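## Task

Flip the green boxed card deck upside down so it ends flat on the mat, a good distance from the robot's base, and release it. Only the table (mat included) and the arm's moving parts may touch the deck; any other contact fails. It must not end tilted or sticking out past the mat's edge, must stay put without the robot holding it, and no other loose object may be in the gripper at the end. Open the gripper and pull away afterwards.

## Robot and tools

Robot: a single seven-joint arm (xArm7 type) with a two-finger parallel gripper and a wrist camera. There is only one arm, so every command row covers that arm alone. Occasionally a loose object gets a brief outside nudge. Nothing may be pushed or dropped off the table.

Frame: the scene frame has its origin on the table surface right under the arm's base; +z is up, and +y lies to the left when facing along +x. The base may sit slightly tilted relative to the table. Reported hand positions are in metres and can be off, especially far from the base. Orientation is given as a quaternion in w,x,y,z order. Velocities are m/s and rad/s.

Gripper geometry: fingers extend along the gripper's +z axis and close along its y axis. The reported end_effector_position is the point midway between the closed finger pads, roughly 2 cm short of the tips; closing pushes the tips about 10 mm further along +z.

Tool execute_actions, argument actions (a list holding one item or none) plus optional pictures (true/false; images come by default).
- Empty list: no motion, just returns the present state.
- Move: one object with rows (1 to 15 rows) and steps (1 to 15, default 15). Each step lasts 1/30 s. Each row is 8 plain numbers in this order: waist, shoulder, upper arm roll, elbow, forearm roll, wrist pitch, wrist roll, then the gripper opening. The seven joint values are absolute target angles in radians, in the same order and convention as the Joint positions line; they are not offsets. Row k is used for step k; if steps outnumber rows, the final row repeats.
- Wait: an object with only steps (up to 300); nothing new is commanded, and it returns after that many steps counted from the previous result.

Joint ranges in radians: waist -6.283 to 6.283, shoulder -2.059 to 2.094, upper arm roll -6.283 to 6.283, elbow -0.192 to 3.927, forearm roll -6.283 to 6.283, wrist pitch -1.693 to 3.142, wrist roll -6.283 to 6.283. A call is rejected, with nothing sent, if a target exceeds a range end by over 0.010 rad and is also further out than that joint's last reported angle. True ends may differ from the listed ones by up to 0.010 rad either way; a target beyond the true end gets clipped there and the result may say "joint sent to its limit" (possibly about an earlier, still-running move). No such line does not prove there is room left.

Opening: a number from -1 (closed) to +1 (fully open, 0.084 m between pads). It is an absolute command, not a change.

Motion limits: joint targets change at most 3.14 rad/s, with about 0.16 s to accelerate, and joints are slowed together so they arrive together. Per step, each target is held within 0.623 rad of the measured angle, and if the targets would move the hand over 70 mm from where it is measured, all are pulled back proportionally. So large moves need several calls or waits. Between calls the arm keeps heading to the last row sent, stopping once it is nearly still or a step is HELD.

Result lines: Joint positions and Joint velocities list the seven joints in column order, then the finger-pad gap (m, m/s). grip_measured is the measured opening on the same -1..1 scale you command. HELD marks steps where all or part of your row was not sent. "joint command not followed" means the clearance checker changed or blocked targets (mount blocks and posts count as arm). Joint torques are total drive outputs, noisy and offset, nonzero even with no contact. MOTOR HOT warns from 65 °C; at 80 °C an OVER-TEMPERATURE FAULT brakes the arm until it cools. Holding loads heats motors.

Gripping: to hold something, command an opening well below grip_measured; a larger gap means a harder squeeze (up to roughly 24 N per pad for items up to about 6 cm wide). Commanding -1 gives full force on parts about 0.5 mm thick or more. Re-sending the read grip_measured still presses lightly, less for wider items, which may slip. Closing quickly can squeeze harder, sometimes enough to spring the fingers open.

Torque fault: if contact drives a joint to its load limit (N m: waist 45.5, shoulder 45.5, upper arm roll 27.3, elbow 27.3, forearm roll 27.3, wrist pitch 18.2, wrist roll 18.2; a carried object's weight adds), the arm halts, backs that joint off slightly, pauses 10 s and drops the rest of the call. Avoid pressing hard into the table or the deck.

Tool zoom_image: camera ("cam_high" or "cam_wrist") and region [x0, y0, x1, y1] in pixels, origin top-left, at most 504 by 504. Both cameras give 672x504 images. Nothing moves.

Tool read_manual: section (default "licences") returns URDF licence text only.

Tool finished_scene: scene is the current scene's number; it ends that scene irreversibly, reports success, and gives the next task if any. Sending a reply with no tool call ends everything.

Practical cautions: flip the deck gently, release it low so it settles flat and fully on the mat away from the base, make sure nothing else is still held, then open and lift clear before finishing. Avoid drops, slams, knocks and stops.

Each tool is called by a JSON object that holds its "api" and its "payload", one argument or row to a line.

## Session

{"api": "execute_actions", "payload": {
  "actions": []
}}

Scene clock: 0.00 s of 4100.00 s.
end_effector_position=(+0.5944, +0.5231, +0.2946) grip_measured=+1.00 end_effector_quat_wxyz=(-0.005, +0.687, +0.648, +0.327) end_effector_velocity=(+0.001, -0.000, +0.000) end_effector_angular_velocity=(+0.000, -0.000, -0.001)
Joint positions: [ 0.713  1.333 -0.146  2.291 -0.796  0.631 -0.227  0.084]
Joint velocities: [-0.    -0.    -0.001  0.001  0.001 -0.    -0.001  0.   ]
Joint torques (N m, as the arm reports them, + toward a larger angle): no reading

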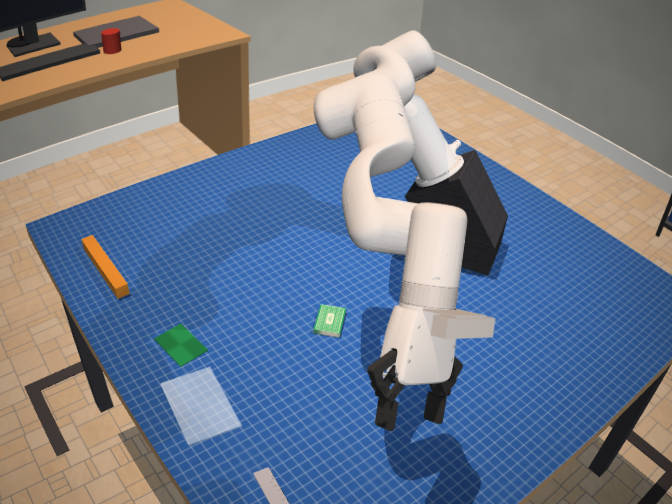

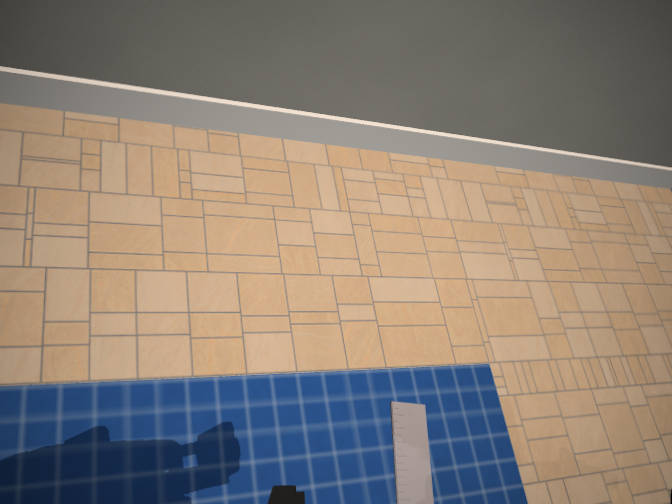

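{"api": "execute_actions", "payload": {
  "actions": [
    {"rows":[[-0.5,0.3,0,1.0,-1.127,0.482,0,1]]}
  ],
  "pictures": false
}}

{"api": "execute_actions", "payload": {
  "actions": [
    {"steps":120}
  ]
}}

Scene clock: 52.07 s of 4100.00 s.
end_effector_position=(+0.7133, +0.3422, +0.2437) grip_measured=+1.00 end_effector_quat_wxyz=(+0.003, +0.775, +0.564, +0.286) end_effector_velocity=(+0.192, -0.460, -0.128) end_effector_angular_velocity=(-0.060, +0.246, -0.527)
Joint positions: [ 0.428  1.048 -0.092  2.007 -0.922  0.574 -0.141  0.084]
Joint velocities: [-0.657 -0.654  0.099 -0.652 -0.226 -0.1    0.154 -0.   ]
Joint torques (N m, as the arm reports them, + toward a larger angle): [ 20.49 -21.91   6.6   19.8   -0.3   -1.07  -0.68]
Steps of this call (steps 1 to 90: nothing new was sent; then 48.57 s passed at rest; steps 91 to 105: all 15 steps of this action). Readings (joint positions):
91: [0.712 1.332 -0.146 2.291 -0.797 0.631 -0.227]
92: [0.708 1.327 -0.143 2.284 -0.800 0.629 -0.224]
94: [0.677 1.292 -0.128 2.243 -0.821 0.619 -0.210]
98: [0.582 1.201 -0.117 2.159 -0.862 0.601 -0.182]
105: the state above

Scene clock: 56.07 s of 4100.00 s.
end_effector_position=(+0.5196, -0.1898, +0.0258) grip_measured=+1.00 end_effector_quat_wxyz=(-0.001, +0.943, +0.332, -0.001) end_effector_velocity=(+0.000, +0.000, +0.000) end_effector_angular_velocity=(-0.000, -0.001, +0.001)
Joint positions: [-0.5    0.3   -0.     1.    -1.127  0.482  0.     0.084]
Joint velocities: [ 0.    -0.     0.    -0.    -0.001 -0.     0.    -0.   ]
Joint torques (N m, as the arm reports them, + toward a larger angle): [ 10.25 -17.24   6.64  10.41  -0.36  -0.68  -0.26]
Steps of this call (steps 1 to 60: the robot went on to your last target; steps 61 to 120: nothing new was sent). Readings (joint positions):
1: [0.406 1.027 -0.088 1.986 -0.929 0.571 -0.136]
2: [0.385 1.005 -0.085 1.964 -0.937 0.568 -0.131]
4: [0.341 0.961 -0.079 1.920 -0.950 0.562 -0.121]
8: [0.253 0.873 -0.068 1.832 -0.974 0.551 -0.105]
120: the state above
The arm was judged still, so your last target was given up. Only a new action makes it travel on or press farther. Fingers that are still opening or closing keep moving.

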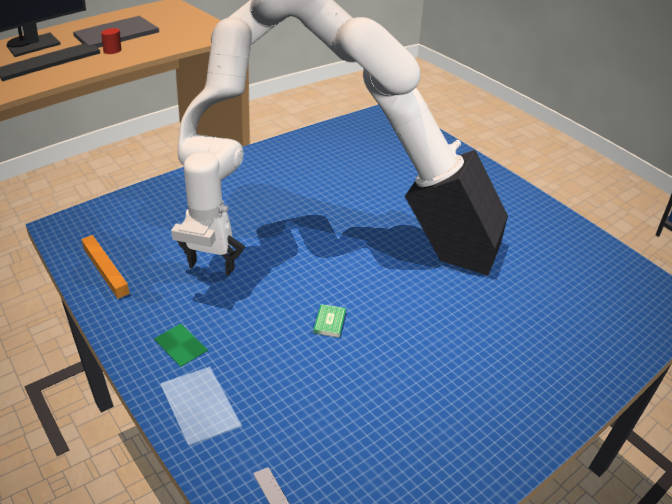

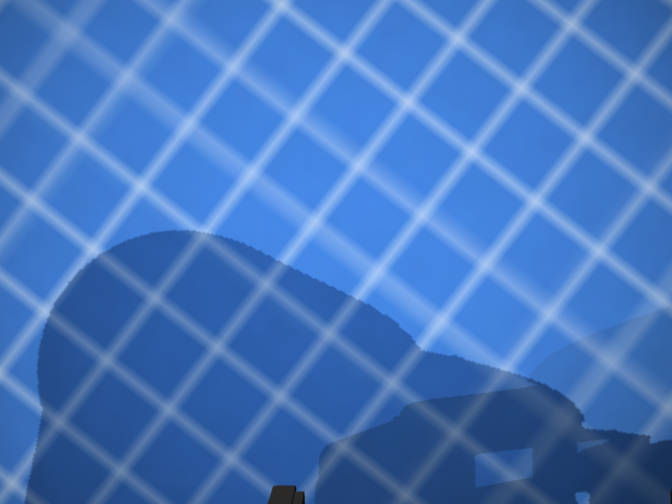

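{"api": "execute_actions", "payload": {
  "actions": [
    {"rows":[[-0.3,0.1,0,1.0,-1.0,0.7,0,1]]}
  ],
  "pictures": false
}}

{"api": "execute_actions", "payload": {
  "actions": [
    {"rows":[[0.437,0.249,0,0.763,-0.889,0.853,0,1]]}
  ],
  "pictures": false
}}

{"api": "execute_actions", "payload": {
  "actions": [
    {"steps":60}
  ]
}}

Scene clock: 67.20 s of 4100.00 s.
end_effector_position=(+0.5624, -0.1838, +0.1340) grip_measured=+1.00 end_effector_quat_wxyz=(+0.042, +0.950, +0.309, +0.014) end_effector_velocity=(-0.018, -0.014, -0.005) end_effector_angular_velocity=(-0.024, +0.057, -0.034)
Joint positions: [-0.304  0.104 -0.002  0.998 -1.002  0.697 -0.     0.084]
Joint velocities: [ 0.015 -0.017 -0.03  -0.017  0.024  0.052 -0.001 -0.   ]
Joint torques (N m, as the arm reports them, + toward a larger angle): [ 11.38 -16.84   8.13  15.73  -0.63  -0.8   -0.37]
Steps of this call (steps 1 to 90: nothing new was sent; then 7.63 s passed at rest; steps 91 to 105: all 15 steps of this action). Readings (joint positions):
91: [-0.500 0.300 -0.000 1.000 -1.127 0.483 -0.000]
92: [-0.495 0.295 -0.001 0.999 -1.123 0.490 -0.000]
94: [-0.458 0.258 -0.007 0.994 -1.097 0.536 -0.000]
98: [-0.352 0.152 0.004 1.003 -1.034 0.640 0.000]
105: the state above

Scene clock: 67.70 s of 4100.00 s.
end_effector_position=(+0.4970, +0.0133, +0.1644) grip_measured=+1.00 end_effector_quat_wxyz=(-0.005, +0.878, +0.478, +0.007) end_effector_velocity=(-0.234, +0.407, +0.099) end_effector_angular_velocity=(+0.074, +0.062, +0.932)
Joint positions: [ 0.074  0.181 -0.     0.875 -0.943  0.779 -0.     0.084]
Joint velocities: [ 0.941  0.178  0.002 -0.288  0.138  0.189  0.001  0.   ]
Joint torques (N m, as the arm reports them, + toward a larger angle): [ 12.35 -14.45   7.97  13.06  -0.3   -0.53  -0.34]
Steps of this call (steps 1 to 15: all 15 steps of this action). Readings (joint positions):
1: [-0.303 0.104 -0.003 0.998 -1.002 0.698 -0.000]
2: [-0.298 0.104 -0.004 0.997 -1.000 0.701 0.000]
4: [-0.257 0.112 -0.011 0.984 -0.992 0.712 0.000]
8: [-0.139 0.140 -0.002 0.940 -0.974 0.737 -0.000]
15: the state above

Scene clock: 69.70 s of 4100.00 s.
end_effector_position=(+0.3857, +0.1349, +0.1994) grip_measured=+1.00 end_effector_quat_wxyz=(-0.001, +0.778, +0.629, -0.001) end_effector_velocity=(-0.000, -0.000, -0.000) end_effector_angular_velocity=(-0.001, +0.000, +0.001)
Joint positions: [ 0.437  0.249 -0.     0.763 -0.889  0.853 -0.     0.084]
Joint velocities: [-0.     0.    -0.    -0.001 -0.     0.001 -0.001  0.   ]
Joint torques (N m, as the arm reports them, + toward a larger angle): [ 10.57 -12.3    7.61  14.94  -0.41  -0.63  -0.27]
Steps of this call (steps 1 to 30: the robot went on to your last target; steps 31 to 60: nothing new was sent). Readings (joint positions):
1: [0.106 0.187 -0.000 0.865 -0.938 0.786 -0.000]
2: [0.137 0.193 -0.000 0.855 -0.933 0.792 -0.000]
4: [0.202 0.205 -0.000 0.835 -0.924 0.805 -0.000]
8: [0.337 0.230 0.000 0.794 -0.904 0.832 -0.000]
60: the state above
The arm was judged still, so your last target was given up. Only a new action makes it travel on or press farther. Fingers that are still opening or closing keep moving.

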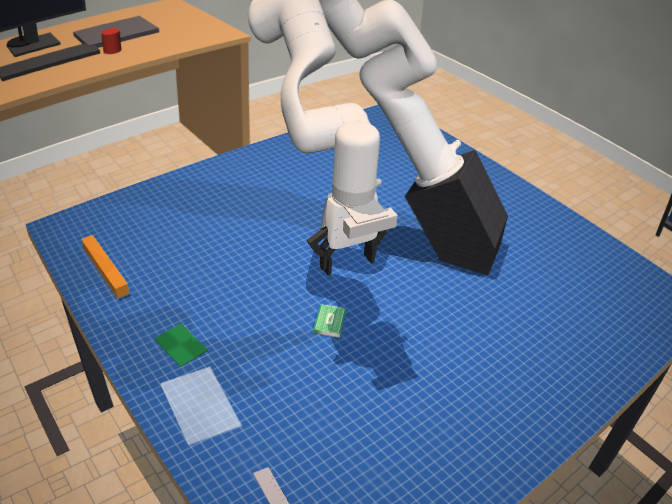

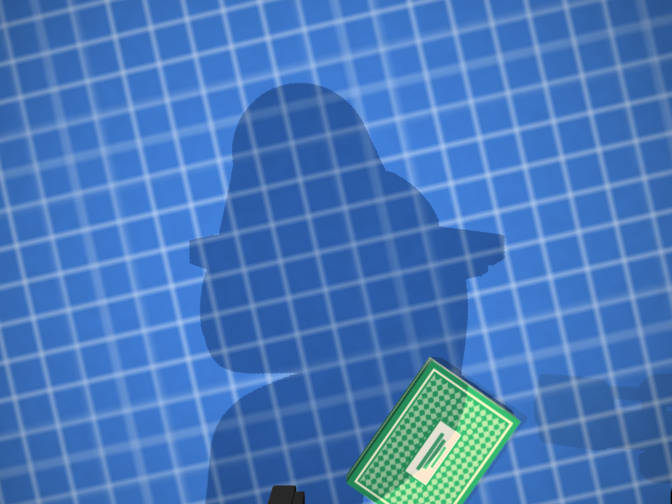

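{"api": "execute_actions", "payload": {
  "actions": [
    {"rows":[[0.3,0.5,0,1.467,-0.66,1.4,0.32,1]]}
  ],
  "pictures": false
}}

{"api": "execute_actions", "payload": {
  "actions": [
    {"steps":20}
  ],
  "pictures": false
}}

{"api": "execute_actions", "payload": {
  "actions": [
    {"rows":[[0.26,0.865,0,1.467,-0.634,1.571,0.32,1]]}
  ],
  "pictures": false
}}

{"api": "execute_actions", "payload": {
  "actions": [
    {"steps":30}
  ]
}}

Scene clock: 93.43 s of 4100.00 s.
end_effector_position=(+0.5302, +0.0712, +0.2286) grip_measured=+1.00 end_effector_quat_wxyz=(+0.055, +0.942, +0.308, -0.123) end_effector_velocity=(+0.188, -0.140, +0.064) end_effector_angular_velocity=(-0.311, +0.223, -1.165)
Joint positions: [ 0.314  0.471 -0.002  1.39  -0.686  1.337  0.283  0.084]
Joint velocities: [-0.216  0.33  -0.04   1.048  0.312  0.748  0.438  0.   ]
Joint torques (N m, as the arm reports them, + toward a larger angle): [ 19.17 -16.28  10.33   6.43  -0.68  -0.29  -0.92]
Steps of this call (steps 1 to 90: nothing new was sent; then 20.23 s passed at rest; steps 91 to 105: all 15 steps of this action). Readings (joint positions):
91: [0.437 0.249 0.000 0.763 -0.889 0.854 0.000]
92: [0.436 0.252 0.001 0.768 -0.886 0.860 0.004]
94: [0.426 0.272 0.003 0.814 -0.868 0.904 0.030]
98: [0.385 0.344 -0.001 1.017 -0.803 1.060 0.121]
105: the state above

Scene clock: 94.10 s of 4100.00 s.
end_effector_position=(+0.5397, +0.0637, +0.2334) grip_measured=+1.00 end_effector_quat_wxyz=(+0.058, +0.952, +0.268, -0.140) end_effector_velocity=(+0.001, -0.000, +0.000) end_effector_angular_velocity=(+0.001, -0.001, -0.005)
Joint positions: [ 0.3    0.5    0.     1.467 -0.66   1.4    0.32   0.084]
Joint velocities: [-0.001  0.     0.     0.003  0.001 -0.     0.002  0.   ]
Joint torques (N m, as the arm reports them, + toward a larger angle): [ 15.63 -17.78   8.39  17.46  -0.6   -0.15  -0.23]
Steps of this call (steps 1 to 20: the robot went on to your last target). Readings (joint positions):
1: [0.308 0.480 -0.003 1.418 -0.678 1.358 0.295]
2: [0.305 0.486 -0.003 1.435 -0.672 1.371 0.303]
4: [0.302 0.493 -0.002 1.450 -0.666 1.387 0.312]
8: [0.302 0.499 0.002 1.461 -0.661 1.397 0.318]
20: the state above

Scene clock: 94.60 s of 4100.00 s.
end_effector_position=(+0.4060, +0.0687, +0.1051) grip_measured=+1.00 end_effector_quat_wxyz=(+0.141, +0.863, +0.340, -0.347) end_effector_velocity=(-0.109, -0.013, -0.074) end_effector_angular_velocity=(-0.205, +0.292, +0.147)
Joint positions: [ 0.262  0.849 -0.001  1.46  -0.635  1.561  0.32   0.084]
Joint velocities: [-0.031  0.262 -0.    -0.002  0.02   0.131 -0.001  0.   ]
Joint torques (N m, as the arm reports them, + toward a larger angle): [ 17.63 -26.87   8.59  21.34  -0.72   0.39  -0.51]
Steps of this call (steps 1 to 15: all 15 steps of this action). Readings (joint positions):
1: [0.300 0.500 0.000 1.467 -0.660 1.400 0.320]
2: [0.300 0.505 0.000 1.469 -0.660 1.403 0.320]
4: [0.295 0.544 0.001 1.476 -0.657 1.424 0.320]
8: [0.282 0.669 -0.000 1.466 -0.648 1.479 0.320]
15: the state above

Scene clock: 95.60 s of 4100.00 s.
end_effector_position=(+0.4018, +0.0687, +0.1018) grip_measured=+1.00 end_effector_quat_wxyz=(+0.145, +0.858, +0.341, -0.354) end_effector_velocity=(-0.000, +0.000, +0.000) end_effector_angular_velocity=(+0.001, +0.001, +0.001)
Joint positions: [ 0.26   0.865  0.     1.467 -0.634  1.571  0.32   0.084]
Joint velocities: [-0.     0.     0.     0.     0.     0.    -0.002 -0.   ]
Joint torques (N m, as the arm reports them, + toward a larger angle): [ 16.06 -18.13   7.78  12.6   -0.15   0.74  -0.41]
Steps of this call (steps 1 to 30: the robot went on to your last target). Readings (joint positions):
1: [0.261 0.855 -0.001 1.461 -0.635 1.564 0.320]
2: [0.261 0.858 -0.000 1.464 -0.635 1.566 0.320]
4: [0.261 0.859 0.000 1.469 -0.634 1.569 0.320]
8: [0.260 0.862 0.000 1.469 -0.634 1.570 0.320]
30: the state above
The arm was judged still, so your last target was given up. Only a new action makes it travel on or press farther. Fingers that are still opening or closing keep moving.

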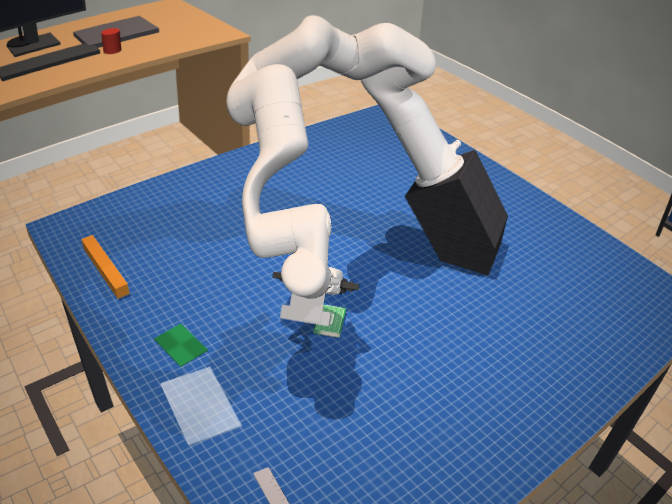

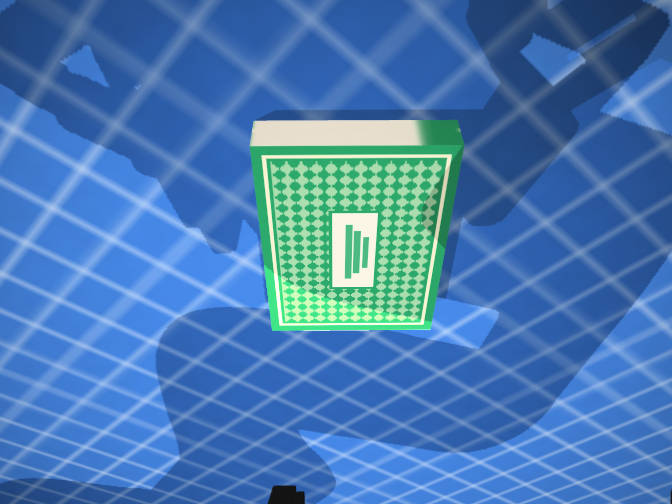

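{"api": "execute_actions", "payload": {
  "actions": [
    {"rows":[[0.30,0.965,0,1.62,-0.60,1.625,0.32,1]]}
  ],
  "pictures": false
}}

{"api": "execute_actions", "payload": {
  "actions": [
    {"rows":[[0.235,1.10,0,1.69,-0.655,1.555,0.32,1]]}
  ],
  "pictures": false
}}

{"api": "execute_actions", "payload": {
  "actions": [
    {"steps":15}
  ]
}}

Scene clock: 107.50 s of 4100.00 s.
end_effector_position=(+0.4141, +0.1015, +0.1034) grip_measured=+1.00 end_effector_quat_wxyz=(+0.146, +0.861, +0.335, -0.354) end_effector_velocity=(+0.001, +0.006, +0.002) end_effector_angular_velocity=(+0.006, -0.002, +0.001)
Joint positions: [ 0.299  0.964 -0.001  1.618 -0.6    1.625  0.32   0.084]
Joint velocities: [0.005 0.008 0.005 0.016 0.003 0.005 0.    0.   ]
Joint torques (N m, as the arm reports them, + toward a larger angle): [ 17.42 -18.71   8.17  13.56   0.11   0.52  -0.24]
Steps of this call (steps 1 to 90: nothing new was sent; then 8.40 s passed at rest; steps 91 to 105: all 15 steps of this action). Readings (joint positions):
91: [0.260 0.865 -0.000 1.467 -0.634 1.571 0.320]
92: [0.261 0.869 -0.001 1.473 -0.632 1.574 0.320]
94: [0.272 0.898 -0.003 1.519 -0.622 1.591 0.320]
98: [0.297 0.953 0.004 1.601 -0.604 1.617 0.320]
105: the state above

Scene clock: 108.00 s of 4100.00 s.
end_effector_position=(+0.4110, +0.1060, +0.0413) grip_measured=+1.00 end_effector_quat_wxyz=(+0.145, +0.860, +0.340, -0.353) end_effector_velocity=(-0.006, -0.007, -0.010) end_effector_angular_velocity=(-0.017, +0.013, +0.005)
Joint positions: [ 0.237  1.097  0.002  1.691 -0.654  1.555  0.32   0.084]
Joint velocities: [-0.009  0.016 -0.009 -0.006 -0.005 -0.004  0.002 -0.   ]
Joint torques (N m, as the arm reports them, + toward a larger angle): [ 16.27 -19.02   7.26  11.86  -0.25   0.7   -0.34]
Steps of this call (steps 1 to 15: all 15 steps of this action). Readings (joint positions):
1: [0.299 0.964 -0.001 1.619 -0.601 1.625 0.320]
2: [0.297 0.969 0.000 1.623 -0.603 1.621 0.320]
4: [0.279 1.010 0.005 1.651 -0.621 1.598 0.320]
8: [0.238 1.090 -0.006 1.675 -0.648 1.564 0.320]
15: the state above

Scene clock: 108.50 s of 4100.00 s.
end_effector_position=(+0.4100, +0.1046, +0.0396) grip_measured=+1.00 end_effector_quat_wxyz=(+0.146, +0.859, +0.340, -0.355) end_effector_velocity=(-0.001, -0.000, -0.000) end_effector_angular_velocity=(+0.000, +0.003, +0.003)
Joint positions: [ 0.235  1.1    0.     1.69  -0.655  1.555  0.32   0.084]
Joint velocities: [-0.     0.001  0.    -0.002 -0.    -0.    -0.002 -0.   ]
Joint torques (N m, as the arm reports them, + toward a larger angle): [ 16.98 -19.07   7.42  12.41  -0.27   0.55  -0.29]
Steps of this call (steps 1 to 15: the robot went on to your last target). Readings (joint positions):
1: [0.236 1.098 0.001 1.691 -0.655 1.555 0.320]
2: [0.236 1.098 0.001 1.690 -0.655 1.555 0.320]
4: [0.235 1.099 0.000 1.690 -0.655 1.555 0.320]
8: [0.235 1.100 0.000 1.690 -0.655 1.555 0.320]
15: the state above
The arm was judged still, so your last target was given up. Only a new action makes it travel on or press farther. Fingers that are still opening or closing keep moving.

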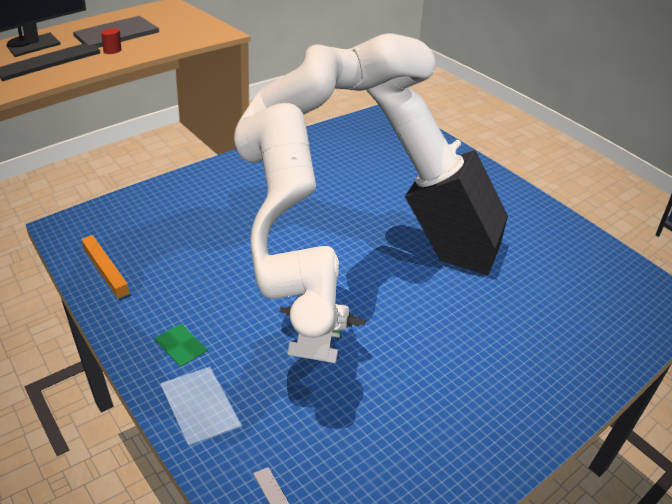

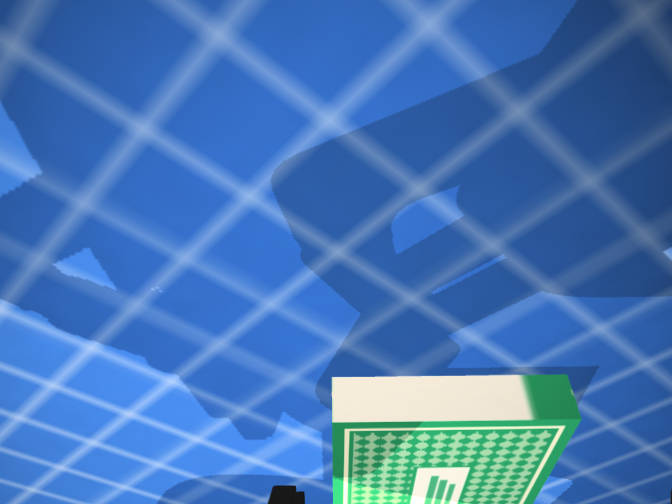

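{"api": "execute_actions", "payload": {
  "actions": [
    {"rows":[[0.222,1.132,0,1.706,-0.668,1.538,0.32,1]]}
  ],
  "pictures": false
}}

{"api": "execute_actions", "payload": {
  "actions": [
    {"rows":[[0.222,1.132,0,1.706,-0.668,1.538,0.32,-0.3]]}
  ],
  "pictures": false
}}

{"api": "execute_actions", "payload": {
  "actions": [
    {"steps":20}
  ],
  "pictures": false
}}

{"api": "execute_actions", "payload": {
  "actions": [
    {"rows":[[0.30,0.9,0,1.62,-0.60,1.625,0.32,-0.3]]}
  ]
}}

Scene clock: 112.80 s of 4100.00 s.
end_effector_position=(+0.4078, +0.1059, +0.0250) grip_measured=+1.00 end_effector_quat_wxyz=(+0.146, +0.858, +0.342, -0.354) end_effector_velocity=(-0.003, -0.002, -0.003) end_effector_angular_velocity=(-0.004, +0.007, +0.004)
Joint positions: [ 0.222  1.132  0.     1.706 -0.668  1.538  0.32   0.084]
Joint velocities: [-0.003  0.004 -0.001 -0.004 -0.001 -0.001 -0.001  0.   ]
Joint torques (N m, as the arm reports them, + toward a larger angle): [ 17.35 -19.08   7.44  11.99  -0.11   0.8   -0.33]
Steps of this call (steps 1 to 90: nothing new was sent; then 0.80 s passed at rest; steps 91 to 105: all 15 steps of this action). Readings (joint positions):
91: [0.235 1.100 0.000 1.690 -0.655 1.555 0.320]
92: [0.233 1.105 0.001 1.694 -0.658 1.552 0.320]
94: [0.227 1.120 0.001 1.702 -0.663 1.544 0.320]
98: [0.222 1.131 -0.001 1.703 -0.667 1.539 0.320]
105: the state above

Scene clock: 113.30 s of 4100.00 s.
end_effector_position=(+0.4072, +0.1076, +0.0257) grip_measured=+0.24 end_effector_quat_wxyz=(+0.145, +0.858, +0.343, -0.354) end_effector_velocity=(+0.000, -0.002, -0.001) end_effector_angular_velocity=(-0.003, +0.001, -0.001)
Joint positions: [ 0.223  1.132  0.003  1.706 -0.667  1.538  0.32   0.054]
Joint velocities: [-0.001  0.    -0.004 -0.    -0.    -0.    -0.001  0.   ]
Joint torques (N m, as the arm reports them, + toward a larger angle): [ 12.58 -19.13   2.68  11.77  -2.57   0.69  -0.19]
Steps of this call (steps 1 to 15: all 15 steps of this action). Readings (joint positions):
1: [0.222 1.132 0.000 1.706 -0.668 1.538 0.320]
2: [0.222 1.132 0.000 1.706 -0.668 1.538 0.320]
4: [0.222 1.132 0.000 1.706 -0.668 1.538 0.320]
8: [0.224 1.132 0.003 1.706 -0.667 1.538 0.320]
15: the state above

Scene clock: 113.97 s of 4100.00 s.
end_effector_position=(+0.4074, +0.1069, +0.0253) grip_measured=+0.24 end_effector_quat_wxyz=(+0.145, +0.858, +0.343, -0.354) end_effector_velocity=(-0.000, -0.001, -0.001) end_effector_angular_velocity=(-0.003, +0.001, -0.000)
Joint positions: [ 0.223  1.132  0.002  1.706 -0.667  1.538  0.32   0.054]
Joint velocities: [-0.001  0.    -0.001 -0.002 -0.001  0.     0.001  0.   ]
Joint torques (N m, as the arm reports them, + toward a larger angle): [  9.52 -18.03  -0.39  11.37  -4.41   0.91  -0.12]
Steps of this call (steps 1 to 15: the robot went on to your last target; steps 16 to 20: nothing new was sent). Readings (joint positions):
1: [0.223 1.132 0.003 1.706 -0.667 1.538 0.320]
2: [0.223 1.132 0.003 1.706 -0.667 1.538 0.320]
4: [0.223 1.132 0.002 1.706 -0.667 1.538 0.320]
8: [0.223 1.132 0.002 1.706 -0.667 1.538 0.320]
20: the state above
The arm was judged still, so your last target was given up. Only a new action makes it travel on or press farther. Fingers that are still opening or closing keep moving.

Scene clock: 114.47 s of 4100.00 s.
end_effector_position=(+0.4353, +0.0955, +0.1227) grip_measured=+0.23 end_effector_quat_wxyz=(+0.137, +0.876, +0.321, -0.334) end_effector_velocity=(-0.011, -0.018, -0.003) end_effector_angular_velocity=(-0.037, +0.036, -0.010)
Joint positions: [ 0.298  0.905 -0.002  1.619 -0.601  1.624  0.32   0.054]
Joint velocities: [-0.007 -0.014 -0.02  -0.034  0.014  0.018  0.001 -0.   ]
Joint torques (N m, as the arm reports them, + toward a larger angle): [ 18.07 -19.86   8.55  16.12  -0.07   0.5   -0.3 ]
Steps of this call (steps 1 to 15: all 15 steps of this action). Readings (joint positions):
1: [0.223 1.131 0.002 1.706 -0.667 1.538 0.320]
2: [0.224 1.127 -0.000 1.703 -0.667 1.540 0.320]
4: [0.234 1.087 -0.013 1.679 -0.656 1.559 0.320]
8: [0.278 0.954 -0.007 1.645 -0.620 1.604 0.320]
15: the state above

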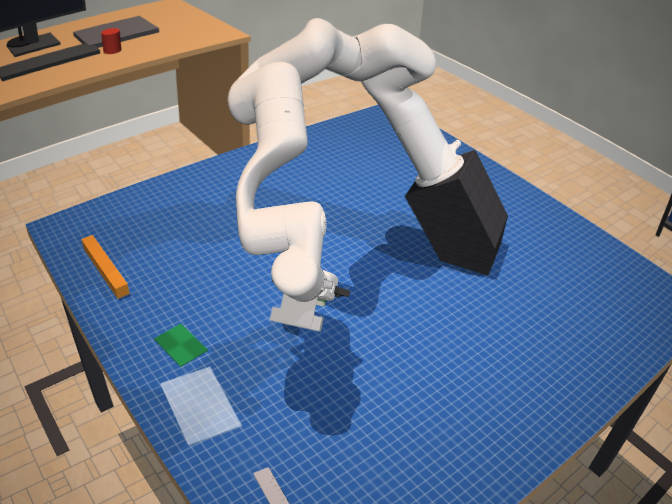

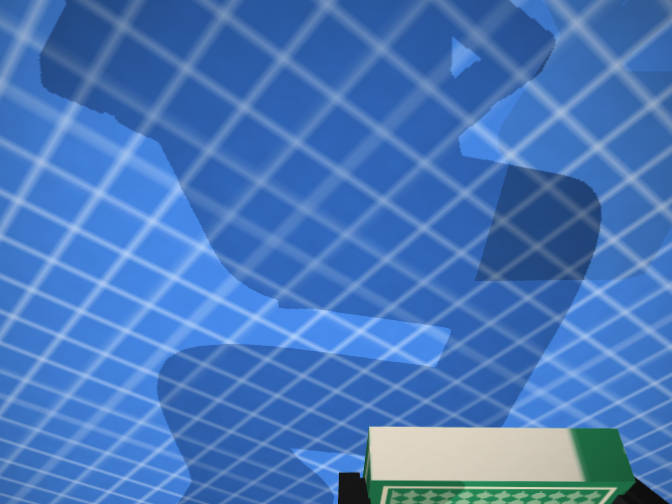

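{"api": "execute_actions", "payload": {
  "actions": [
    {"rows":[[0,0.1,0,1.3,-0.5,1.2,0.2,-0.3]]}
  ],
  "pictures": false
}}

{"api": "execute_actions", "payload": {
  "actions": [
    {"steps":25}
  ],
  "pictures": false
}}

{"api": "execute_actions", "payload": {
  "actions": [
    {"rows":[[-1.286,-0.3,0,0.7,0,-0.9,0,-0.3]]}
  ],
  "pictures": false
}}

{"api": "execute_actions", "payload": {
  "actions": [
    {"steps":70}
  ],
  "pictures": false
}}

{"api": "execute_actions", "payload": {
  "actions": [
    {"rows":[[-1.286,0.082,0,0.408,0,-1.092,0,-0.3]]}
  ],
  "pictures": false
}}

{"api": "execute_actions", "payload": {
  "actions": [
    {"steps":40}
  ],
  "pictures": false
}}

{"api": "execute_actions", "payload": {
  "actions": [
    {"rows":[[-1.286,0.34,0,0.552,0,-1.206,0,-0.3]]}
  ],
  "pictures": false
}}

{"api": "execute_actions", "payload": {
  "actions": [
    {"steps":15}
  ]
}}

Scene clock: 134.63 s of 4100.00 s.
end_effector_position=(+0.5399, -0.0114, +0.2072) grip_measured=+0.23 end_effector_quat_wxyz=(-0.015, +0.964, +0.190, -0.187) end_effector_velocity=(+0.195, -0.307, +0.242) end_effector_angular_velocity=(+0.508, -0.747, -0.782)
Joint positions: [ 0.104  0.397 -0.001  1.413 -0.535  1.348  0.242  0.054]
Joint velocities: [-0.41  -1.175 -0.001 -0.441  0.135 -0.578 -0.163 -0.   ]
Joint torques (N m, as the arm reports them, + toward a larger angle): [ 14.85 -16.9    8.65  15.75  -0.18   0.35  -0.53]
Steps of this call (steps 1 to 15: the robot went on to your last target; steps 16 to 90: nothing new was sent; then 16.67 s passed at rest; steps 91 to 105: all 15 steps of this action). Readings (joint positions):
91: [0.300 0.900 0.000 1.620 -0.600 1.624 0.320]
92: [0.298 0.895 0.001 1.616 -0.599 1.620 0.319]
94: [0.277 0.851 0.006 1.585 -0.590 1.585 0.309]
98: [0.200 0.677 -0.002 1.516 -0.567 1.485 0.281]
105: the state above

Scene clock: 135.47 s of 4100.00 s.
end_effector_position=(+0.5778, -0.0939, +0.2724) grip_measured=+0.23 end_effector_quat_wxyz=(-0.065, +0.989, +0.108, -0.074) end_effector_velocity=(+0.001, -0.002, +0.001) end_effector_angular_velocity=(-0.000, -0.003, -0.003)
Joint positions: [ 0.     0.101  0.     1.3   -0.5    1.2    0.2    0.054]
Joint velocities: [-0.001 -0.003 -0.001  0.    -0.001 -0.001 -0.    -0.   ]
Joint torques (N m, as the arm reports them, + toward a larger angle): [ 12.1  -15.95   8.42  18.55   0.02  -0.49  -0.25]
Steps of this call (steps 1 to 25: the robot went on to your last target). Readings (joint positions):
1: [0.090 0.358 -0.001 1.398 -0.530 1.329 0.236]
2: [0.076 0.319 -0.001 1.384 -0.526 1.309 0.231]
4: [0.049 0.242 -0.001 1.354 -0.517 1.271 0.220]
8: [0.009 0.126 -0.003 1.316 -0.504 1.216 0.205]
25: the state above

Scene clock: 135.97 s of 4100.00 s.
end_effector_position=(+0.5291, -0.2399, +0.1875) grip_measured=+0.23 end_effector_quat_wxyz=(-0.156, +0.978, -0.140, -0.012) end_effector_velocity=(-0.090, -0.430, -0.144) end_effector_angular_velocity=(-0.189, -0.308, -1.262)
Joint positions: [-0.482 -0.13  -0.003  0.955 -0.213  0.718  0.085  0.054]
Joint velocities: [-1.069 -0.32   0.005 -0.478  0.402 -1.062 -0.159  0.   ]
Joint torques (N m, as the arm reports them, + toward a larger angle): [  8.66 -15.8    6.4   17.32  -0.99  -0.54  -0.33]
Steps of this call (steps 1 to 15: all 15 steps of this action). Readings (joint positions):
1: [-0.000 0.100 0.000 1.299 -0.500 1.199 0.200]
2: [-0.005 0.097 0.002 1.294 -0.494 1.192 0.198]
4: [-0.050 0.067 0.010 1.248 -0.455 1.141 0.182]
8: [-0.214 -0.026 -0.003 1.110 -0.342 0.984 0.137]
15: the state above

Scene clock: 138.30 s of 4100.00 s.
end_effector_position=(+0.3589, -0.6718, +0.3745) grip_measured=+0.23 end_effector_quat_wxyz=(+0.305, +0.692, -0.414, +0.506) end_effector_velocity=(-0.000, -0.001, +0.001) end_effector_angular_velocity=(-0.001, -0.003, -0.002)
Joint positions: [-1.286 -0.3    0.     0.7   -0.    -0.9   -0.     0.054]
Joint velocities: [ 0.    -0.    -0.     0.001  0.001 -0.001  0.002  0.   ]
Joint torques (N m, as the arm reports them, + toward a larger angle): [  1.57 -17.    -0.04  16.76  -0.5   -1.    -0.33]
Steps of this call (steps 1 to 60: the robot went on to your last target; steps 61 to 70: nothing new was sent). Readings (joint positions):
1: [-0.518 -0.140 -0.003 0.940 -0.200 0.683 0.080]
2: [-0.553 -0.150 -0.003 0.925 -0.188 0.648 0.075]
4: [-0.620 -0.166 -0.002 0.900 -0.167 0.581 0.067]
8: [-0.749 -0.193 -0.002 0.860 -0.133 0.450 0.053]
70: the state above
The arm was judged still, so your last target was given up. Only a new action makes it travel on or press farther. Fingers that are still opening or closing keep moving.

Scene clock: 138.80 s of 4100.00 s.
end_effector_position=(+0.3040, -0.5699, +0.1732) grip_measured=+0.23 end_effector_quat_wxyz=(+0.226, +0.771, -0.462, +0.374) end_effector_velocity=(-0.170, +0.318, -0.391) end_effector_angular_velocity=(+0.756, +0.405, -0.001)
Joint positions: [-1.286 -0.015  0.     0.482 -0.    -1.042 -0.     0.054]
Joint velocities: [-0.     0.681  0.001 -0.52   0.    -0.344 -0.002 -0.   ]
Joint torques (N m, as the arm reports them, + toward a larger angle): [  1.72 -15.45   0.14   7.06  -0.55  -1.61  -0.43]
Steps of this call (steps 1 to 15: all 15 steps of this action). Readings (joint positions):
1: [-1.286 -0.300 0.000 0.700 -0.000 -0.900 0.000]
2: [-1.286 -0.295 -0.000 0.697 0.000 -0.904 0.000]
4: [-1.286 -0.260 -0.000 0.673 0.000 -0.925 0.000]
8: [-1.286 -0.171 0.000 0.601 0.000 -0.965 -0.000]
15: the state above

Scene clock: 140.13 s of 4100.00 s.
end_effector_position=(+0.2782, -0.5219, +0.1224) grip_measured=+0.23 end_effector_quat_wxyz=(+0.197, +0.793, -0.475, +0.327) end_effector_velocity=(+0.000, +0.001, -0.000) end_effector_angular_velocity=(+0.002, -0.001, +0.000)
Joint positions: [-1.286  0.082 -0.     0.408  0.    -1.092  0.     0.054]
Joint velocities: [ 0.     0.     0.    -0.001 -0.001  0.     0.001  0.   ]
Joint torques (N m, as the arm reports them, + toward a larger angle): [  0.91 -15.41  -0.32   3.69  -0.45  -1.29  -0.29]
Steps of this call (steps 1 to 30: the robot went on to your last target; steps 31 to 40: nothing new was sent). Readings (joint positions):
1: [-1.286 0.008 0.000 0.465 -0.000 -1.054 -0.000]
2: [-1.286 0.030 0.000 0.448 0.000 -1.065 -0.000]
4: [-1.286 0.062 0.000 0.422 -0.000 -1.079 -0.000]
8: [-1.286 0.077 -0.000 0.413 0.000 -1.090 0.000]
40: the state above
The arm was judged still, so your last target was given up. Only a new action makes it travel on or press farther. Fingers that are still opening or closing keep moving.

Scene clock: 140.63 s of 4100.00 s.
end_effector_position=(+0.2787, -0.5227, +0.0644) grip_measured=+0.23 end_effector_quat_wxyz=(+0.198, +0.793, -0.475, +0.328) end_effector_velocity=(+0.002, -0.003, -0.003) end_effector_angular_velocity=(-0.015, -0.009, +0.002)
Joint positions: [-1.286  0.335  0.     0.55  -0.    -1.206 -0.     0.054]
Joint velocities: [ 0.     0.026  0.001  0.021 -0.001 -0.023 -0.001  0.   ]
Joint torques (N m, as the arm reports them, + toward a larger angle): [  1.42 -14.86  -0.25   1.13  -0.35  -0.81  -0.42]
Steps of this call (steps 1 to 15: all 15 steps of this action). Readings (joint positions):
1: [-1.286 0.082 -0.000 0.408 -0.000 -1.092 -0.000]
2: [-1.286 0.088 -0.000 0.411 -0.000 -1.096 0.000]
4: [-1.286 0.135 -0.000 0.440 -0.000 -1.119 0.000]
8: [-1.286 0.294 0.000 0.525 0.000 -1.182 -0.000]
15: the state above

Scene clock: 141.13 s of 4100.00 s.
end_effector_position=(+0.2787, -0.5228, +0.0636) grip_measured=+0.24 end_effector_quat_wxyz=(+0.198, +0.793, -0.475, +0.328) end_effector_velocity=(-0.000, +0.001, -0.001) end_effector_angular_velocity=(+0.004, +0.002, +0.002)
Joint positions: [-1.286  0.339  0.     0.553 -0.    -1.207 -0.     0.054]
Joint velocities: [-0.     0.002 -0.    -0.001 -0.002  0.002 -0.001  0.   ]
Joint torques (N m, as the arm reports them, + toward a larger angle): [  1.03 -12.98  -0.47  -0.57  -0.22   0.59  -0.16]
Steps of this call (steps 1 to 15: the robot went on to your last target). Readings (joint positions):
1: [-1.286 0.336 0.000 0.551 -0.000 -1.206 -0.000]
2: [-1.286 0.337 0.000 0.551 -0.000 -1.207 -0.000]
4: [-1.286 0.338 0.000 0.552 -0.000 -1.207 -0.000]
8: [-1.286 0.338 0.000 0.552 -0.000 -1.207 -0.000]
15: the state above
The arm was judged still, so your last target was given up. Only a new action makes it travel on or press farther. Fingers that are still opening or closing keep moving.

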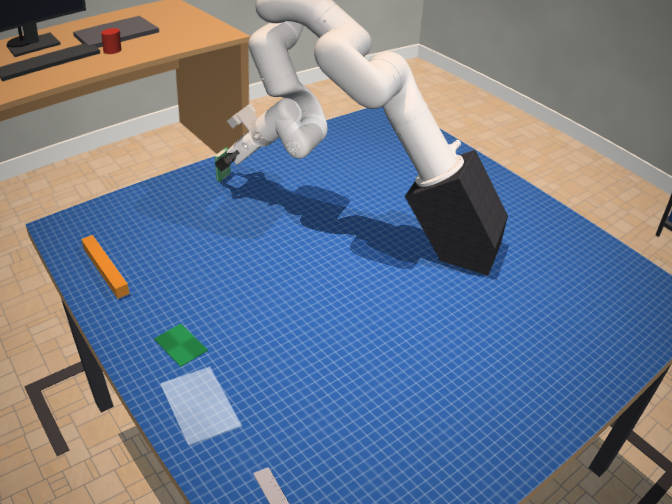

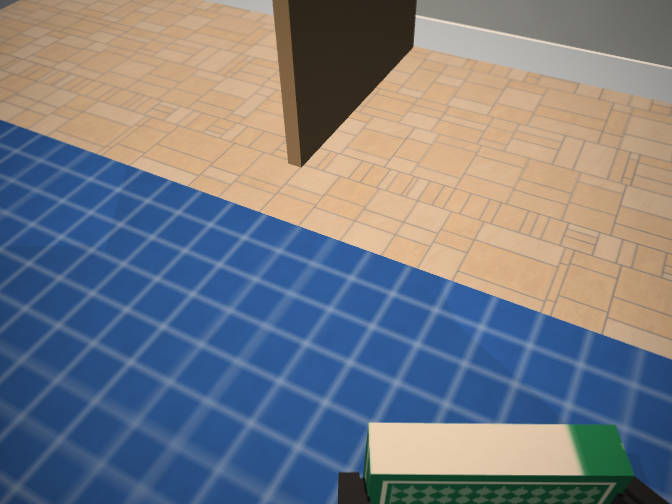

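{"api": "execute_actions", "payload": {
  "actions": [
    {"rows":[[-1.286,0.339,0,0.552,0,-1.206,0,1]]}
  ],
  "pictures": false
}}

{"api": "execute_actions", "payload": {
  "actions": [
    {"rows":[[-1.286,0.082,0,0.408,0,-1.092,0,1]]}
  ],
  "pictures": false
}}

{"api": "execute_actions", "payload": {
  "actions": [
    {"rows":[[-1.286,-0.3,0,0.7,0,-0.9,0,1]]}
  ],
  "pictures": false
}}

{"api": "execute_actions", "payload": {
  "actions": [
    {"steps":15}
  ],
  "pictures": false
}}

{"api": "execute_actions", "payload": {
  "actions": [
    {"rows":[[-1.286,-0.1,0,1.6,0,1.3,0,1]]}
  ],
  "pictures": false
}}

{"api": "execute_actions", "payload": {
  "actions": [
    {"steps":50}
  ],
  "pictures": false
}}

{"api": "execute_actions", "payload": {
  "actions": [
    {"rows":[[-1.286,0.359,0,1.889,0,1.682,0,1]]}
  ],
  "pictures": false
}}

{"api": "execute_actions", "payload": {
  "actions": [
    {"steps":30}
  ]
}}

Scene clock: 151.80 s of 4100.00 s.
end_effector_position=(+0.2780, -0.5222, +0.0628) grip_measured=+1.00 end_effector_quat_wxyz=(+0.197, +0.793, -0.475, +0.326) end_effector_velocity=(+0.002, -0.002, +0.003) end_effector_angular_velocity=(-0.008, -0.004, +0.002)
Joint positions: [-1.286  0.34  -0.     0.552  0.    -1.205  0.     0.084]
Joint velocities: [ 0.001 -0.004  0.     0.001  0.    -0.005 -0.002  0.   ]
Joint torques (N m, as the arm reports them, + toward a larger angle): [  1.15 -15.78   0.08   1.15  -0.53  -1.23  -0.47]
Steps of this call (steps 1 to 90: nothing new was sent; then 7.17 s passed at rest; steps 91 to 105: all 15 steps of this action). Readings (joint positions):
91: [-1.286 0.340 0.000 0.552 -0.000 -1.205 0.000]
92: [-1.286 0.342 -0.001 0.551 0.000 -1.201 0.000]
94: [-1.287 0.344 -0.002 0.548 0.001 -1.199 0.000]
98: [-1.287 0.342 -0.001 0.551 0.000 -1.202 0.000]
105: the state above

Scene clock: 152.30 s of 4100.00 s.
end_effector_position=(+0.2782, -0.5218, +0.1214) grip_measured=+1.00 end_effector_quat_wxyz=(+0.197, +0.793, -0.475, +0.326) end_effector_velocity=(-0.002, +0.001, +0.005) end_effector_angular_velocity=(+0.005, +0.004, -0.002)
Joint positions: [-1.286  0.086  0.     0.41  -0.    -1.093 -0.     0.084]
Joint velocities: [-0.001 -0.029 -0.001 -0.018  0.001  0.018  0.    -0.   ]
Joint torques (N m, as the arm reports them, + toward a larger angle): [  1.5  -14.61   0.07   3.65  -0.6   -1.18  -0.2 ]
Steps of this call (steps 1 to 15: all 15 steps of this action). Readings (joint positions):
1: [-1.286 0.339 -0.000 0.552 0.000 -1.205 0.000]
2: [-1.286 0.334 -0.000 0.548 0.000 -1.202 0.000]
4: [-1.286 0.286 0.000 0.520 0.000 -1.179 -0.000]
8: [-1.286 0.127 -0.000 0.436 0.000 -1.116 0.000]
15: the state above

Scene clock: 152.80 s of 4100.00 s.
end_effector_position=(+0.3456, -0.6474, +0.3034) grip_measured=+1.00 end_effector_quat_wxyz=(+0.281, +0.720, -0.431, +0.466) end_effector_velocity=(+0.108, -0.201, +0.483) end_effector_angular_velocity=(-0.710, -0.380, +0.000)
Joint positions: [-1.286 -0.209 -0.     0.632  0.    -0.946  0.     0.084]
Joint velocities: [-0.    -0.645 -0.001  0.482  0.     0.322  0.002  0.   ]
Joint torques (N m, as the arm reports them, + toward a larger angle): [  1.43 -16.09  -0.13  13.41  -0.54  -1.1   -0.34]
Steps of this call (steps 1 to 15: all 15 steps of this action). Readings (joint positions):
1: [-1.286 0.085 0.000 0.410 -0.000 -1.092 -0.000]
2: [-1.286 0.079 0.000 0.412 -0.000 -1.088 -0.000]
4: [-1.286 0.041 0.000 0.440 -0.000 -1.067 -0.000]
8: [-1.286 -0.054 0.000 0.516 0.000 -1.022 -0.000]
15: the state above

Scene clock: 153.30 s of 4100.00 s.
end_effector_position=(+0.3587, -0.6715, +0.3732) grip_measured=+1.00 end_effector_quat_wxyz=(+0.304, +0.693, -0.415, +0.506) end_effector_velocity=(+0.001, -0.003, +0.009) end_effector_angular_velocity=(-0.015, -0.006, -0.001)
Joint positions: [-1.286 -0.299  0.     0.699 -0.    -0.9   -0.     0.084]
Joint velocities: [ 0.    -0.008 -0.001  0.009  0.     0.    -0.002 -0.   ]
Joint torques (N m, as the arm reports them, + toward a larger angle): [  1.17 -16.45   0.29  15.63  -0.64  -1.06  -0.19]
Steps of this call (steps 1 to 15: the robot went on to your last target). Readings (joint positions):
1: [-1.286 -0.231 -0.000 0.648 0.000 -0.935 0.000]
2: [-1.286 -0.252 -0.000 0.664 0.000 -0.925 0.000]
4: [-1.286 -0.281 -0.000 0.688 0.000 -0.912 0.000]
8: [-1.286 -0.295 0.000 0.695 -0.000 -0.902 -0.000]
15: the state above

Scene clock: 153.80 s of 4100.00 s.
end_effector_position=(+0.4277, -0.8005, +0.4176) grip_measured=+1.00 end_effector_quat_wxyz=(+0.255, +0.746, -0.447, +0.423) end_effector_velocity=(+0.104, -0.193, +0.044) end_effector_angular_velocity=(+1.174, +0.626, -0.002)
Joint positions: [-1.286 -0.148  0.     1.35   0.    -0.173  0.     0.084]
Joint velocities: [ 0.     0.303  0.001  1.716 -0.     2.743 -0.    -0.   ]
Joint torques (N m, as the arm reports them, + toward a larger angle): [  1.6  -20.99  -0.24  18.4   -0.58  -0.96  -0.4 ]
Steps of this call (steps 1 to 15: all 15 steps of this action). Readings (joint positions):
1: [-1.286 -0.299 0.000 0.699 -0.000 -0.899 -0.000]
2: [-1.286 -0.297 0.000 0.705 -0.000 -0.893 -0.000]
4: [-1.286 -0.281 -0.000 0.751 -0.000 -0.842 -0.000]
8: [-1.286 -0.222 0.000 0.959 0.000 -0.638 -0.000]
15: the state above

Scene clock: 155.47 s of 4100.00 s.
end_effector_position=(+0.3322, -0.6223, +0.2754) grip_measured=+1.00 end_effector_quat_wxyz=(-0.059, +0.852, -0.511, -0.101) end_effector_velocity=(+0.000, +0.000, -0.000) end_effector_angular_velocity=(+0.001, -0.000, +0.002)
Joint positions: [-1.286 -0.1    0.     1.6    0.     1.3   -0.     0.084]
Joint velocities: [ 0.    -0.     0.    -0.    -0.     0.    -0.002 -0.   ]
Joint torques (N m, as the arm reports them, + toward a larger angle): [  1.17 -21.23  -0.16  22.12  -0.35  -0.37  -0.35]
Steps of this call (steps 1 to 45: the robot went on to your last target; steps 46 to 50: nothing new was sent). Readings (joint positions):
1: [-1.286 -0.138 0.000 1.404 0.000 -0.078 0.000]
2: [-1.286 -0.131 0.000 1.451 0.000 0.019 0.000]
4: [-1.286 -0.119 0.000 1.518 0.000 0.220 0.000]
8: [-1.286 -0.107 -0.000 1.562 -0.000 0.560 -0.000]
50: the state above
The arm was judged still, so your last target was given up. Only a new action makes it travel on or press farther. Fingers that are still opening or closing keep moving.

Scene clock: 155.97 s of 4100.00 s.
end_effector_position=(+0.2939, -0.5509, +0.1423) grip_measured=+1.00 end_effector_quat_wxyz=(-0.193, +0.794, -0.477, -0.324) end_effector_velocity=(-0.017, +0.029, -0.038) end_effector_angular_velocity=(+0.217, +0.121, -0.002)
Joint positions: [-1.286  0.343  0.     1.868 -0.     1.663  0.     0.084]
Joint velocities: [ 0.     0.225 -0.002  0.204 -0.001  0.228  0.002  0.   ]
Joint torques (N m, as the arm reports them, + toward a larger angle): [  1.4  -32.76  -0.15  25.16  -0.39   0.23  -0.3 ]
Steps of this call (steps 1 to 15: all 15 steps of this action). Readings (joint positions):
1: [-1.286 -0.100 -0.000 1.600 0.000 1.301 -0.000]
2: [-1.286 -0.095 -0.000 1.605 0.000 1.306 -0.000]
4: [-1.286 -0.051 -0.000 1.642 0.000 1.347 -0.000]
8: [-1.286 0.120 0.000 1.738 -0.000 1.483 0.000]
15: the state above

Scene clock: 156.97 s of 4100.00 s.
end_effector_position=(+0.2935, -0.5505, +0.1412) grip_measured=+1.00 end_effector_quat_wxyz=(-0.196, +0.792, -0.476, -0.329) end_effector_velocity=(-0.001, -0.001, +0.000) end_effector_angular_velocity=(-0.002, +0.003, -0.003)
Joint positions: [-1.286  0.359 -0.     1.889  0.     1.682  0.     0.084]
Joint velocities: [-0.     0.    -0.002  0.001 -0.001  0.001  0.003  0.   ]
Joint torques (N m, as the arm reports them, + toward a larger angle): [  0.88 -25.22  -0.19  19.02  -0.47   0.79  -0.32]
Steps of this call (steps 1 to 30: the robot went on to your last target). Readings (joint positions):
1: [-1.286 0.348 0.000 1.875 -0.000 1.669 0.000]
2: [-1.286 0.350 0.000 1.880 -0.000 1.673 -0.000]
4: [-1.286 0.352 -0.000 1.888 0.000 1.677 -0.000]
8: [-1.286 0.355 -0.000 1.890 0.000 1.681 -0.000]
30: the state above
The arm was judged still, so your last target was given up. Only a new action makes it travel on or press farther. Fingers that are still opening or closing keep moving.

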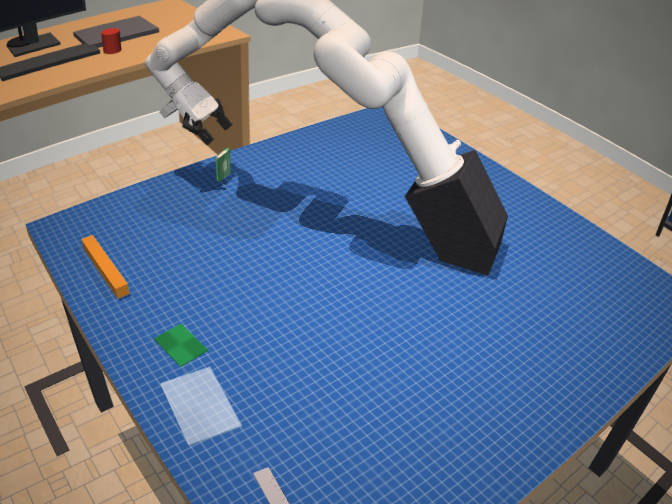

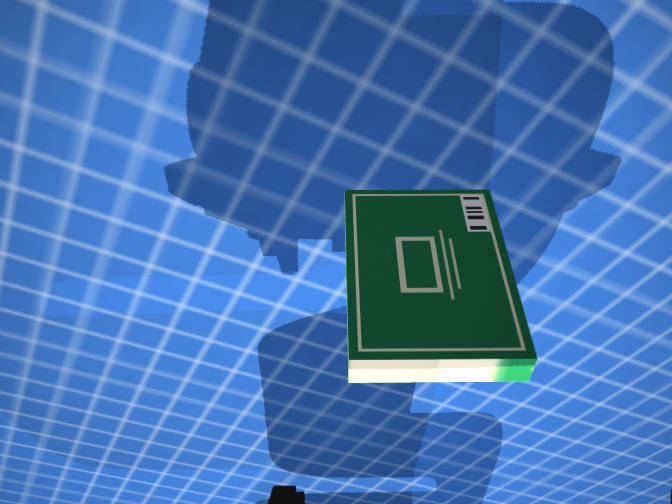

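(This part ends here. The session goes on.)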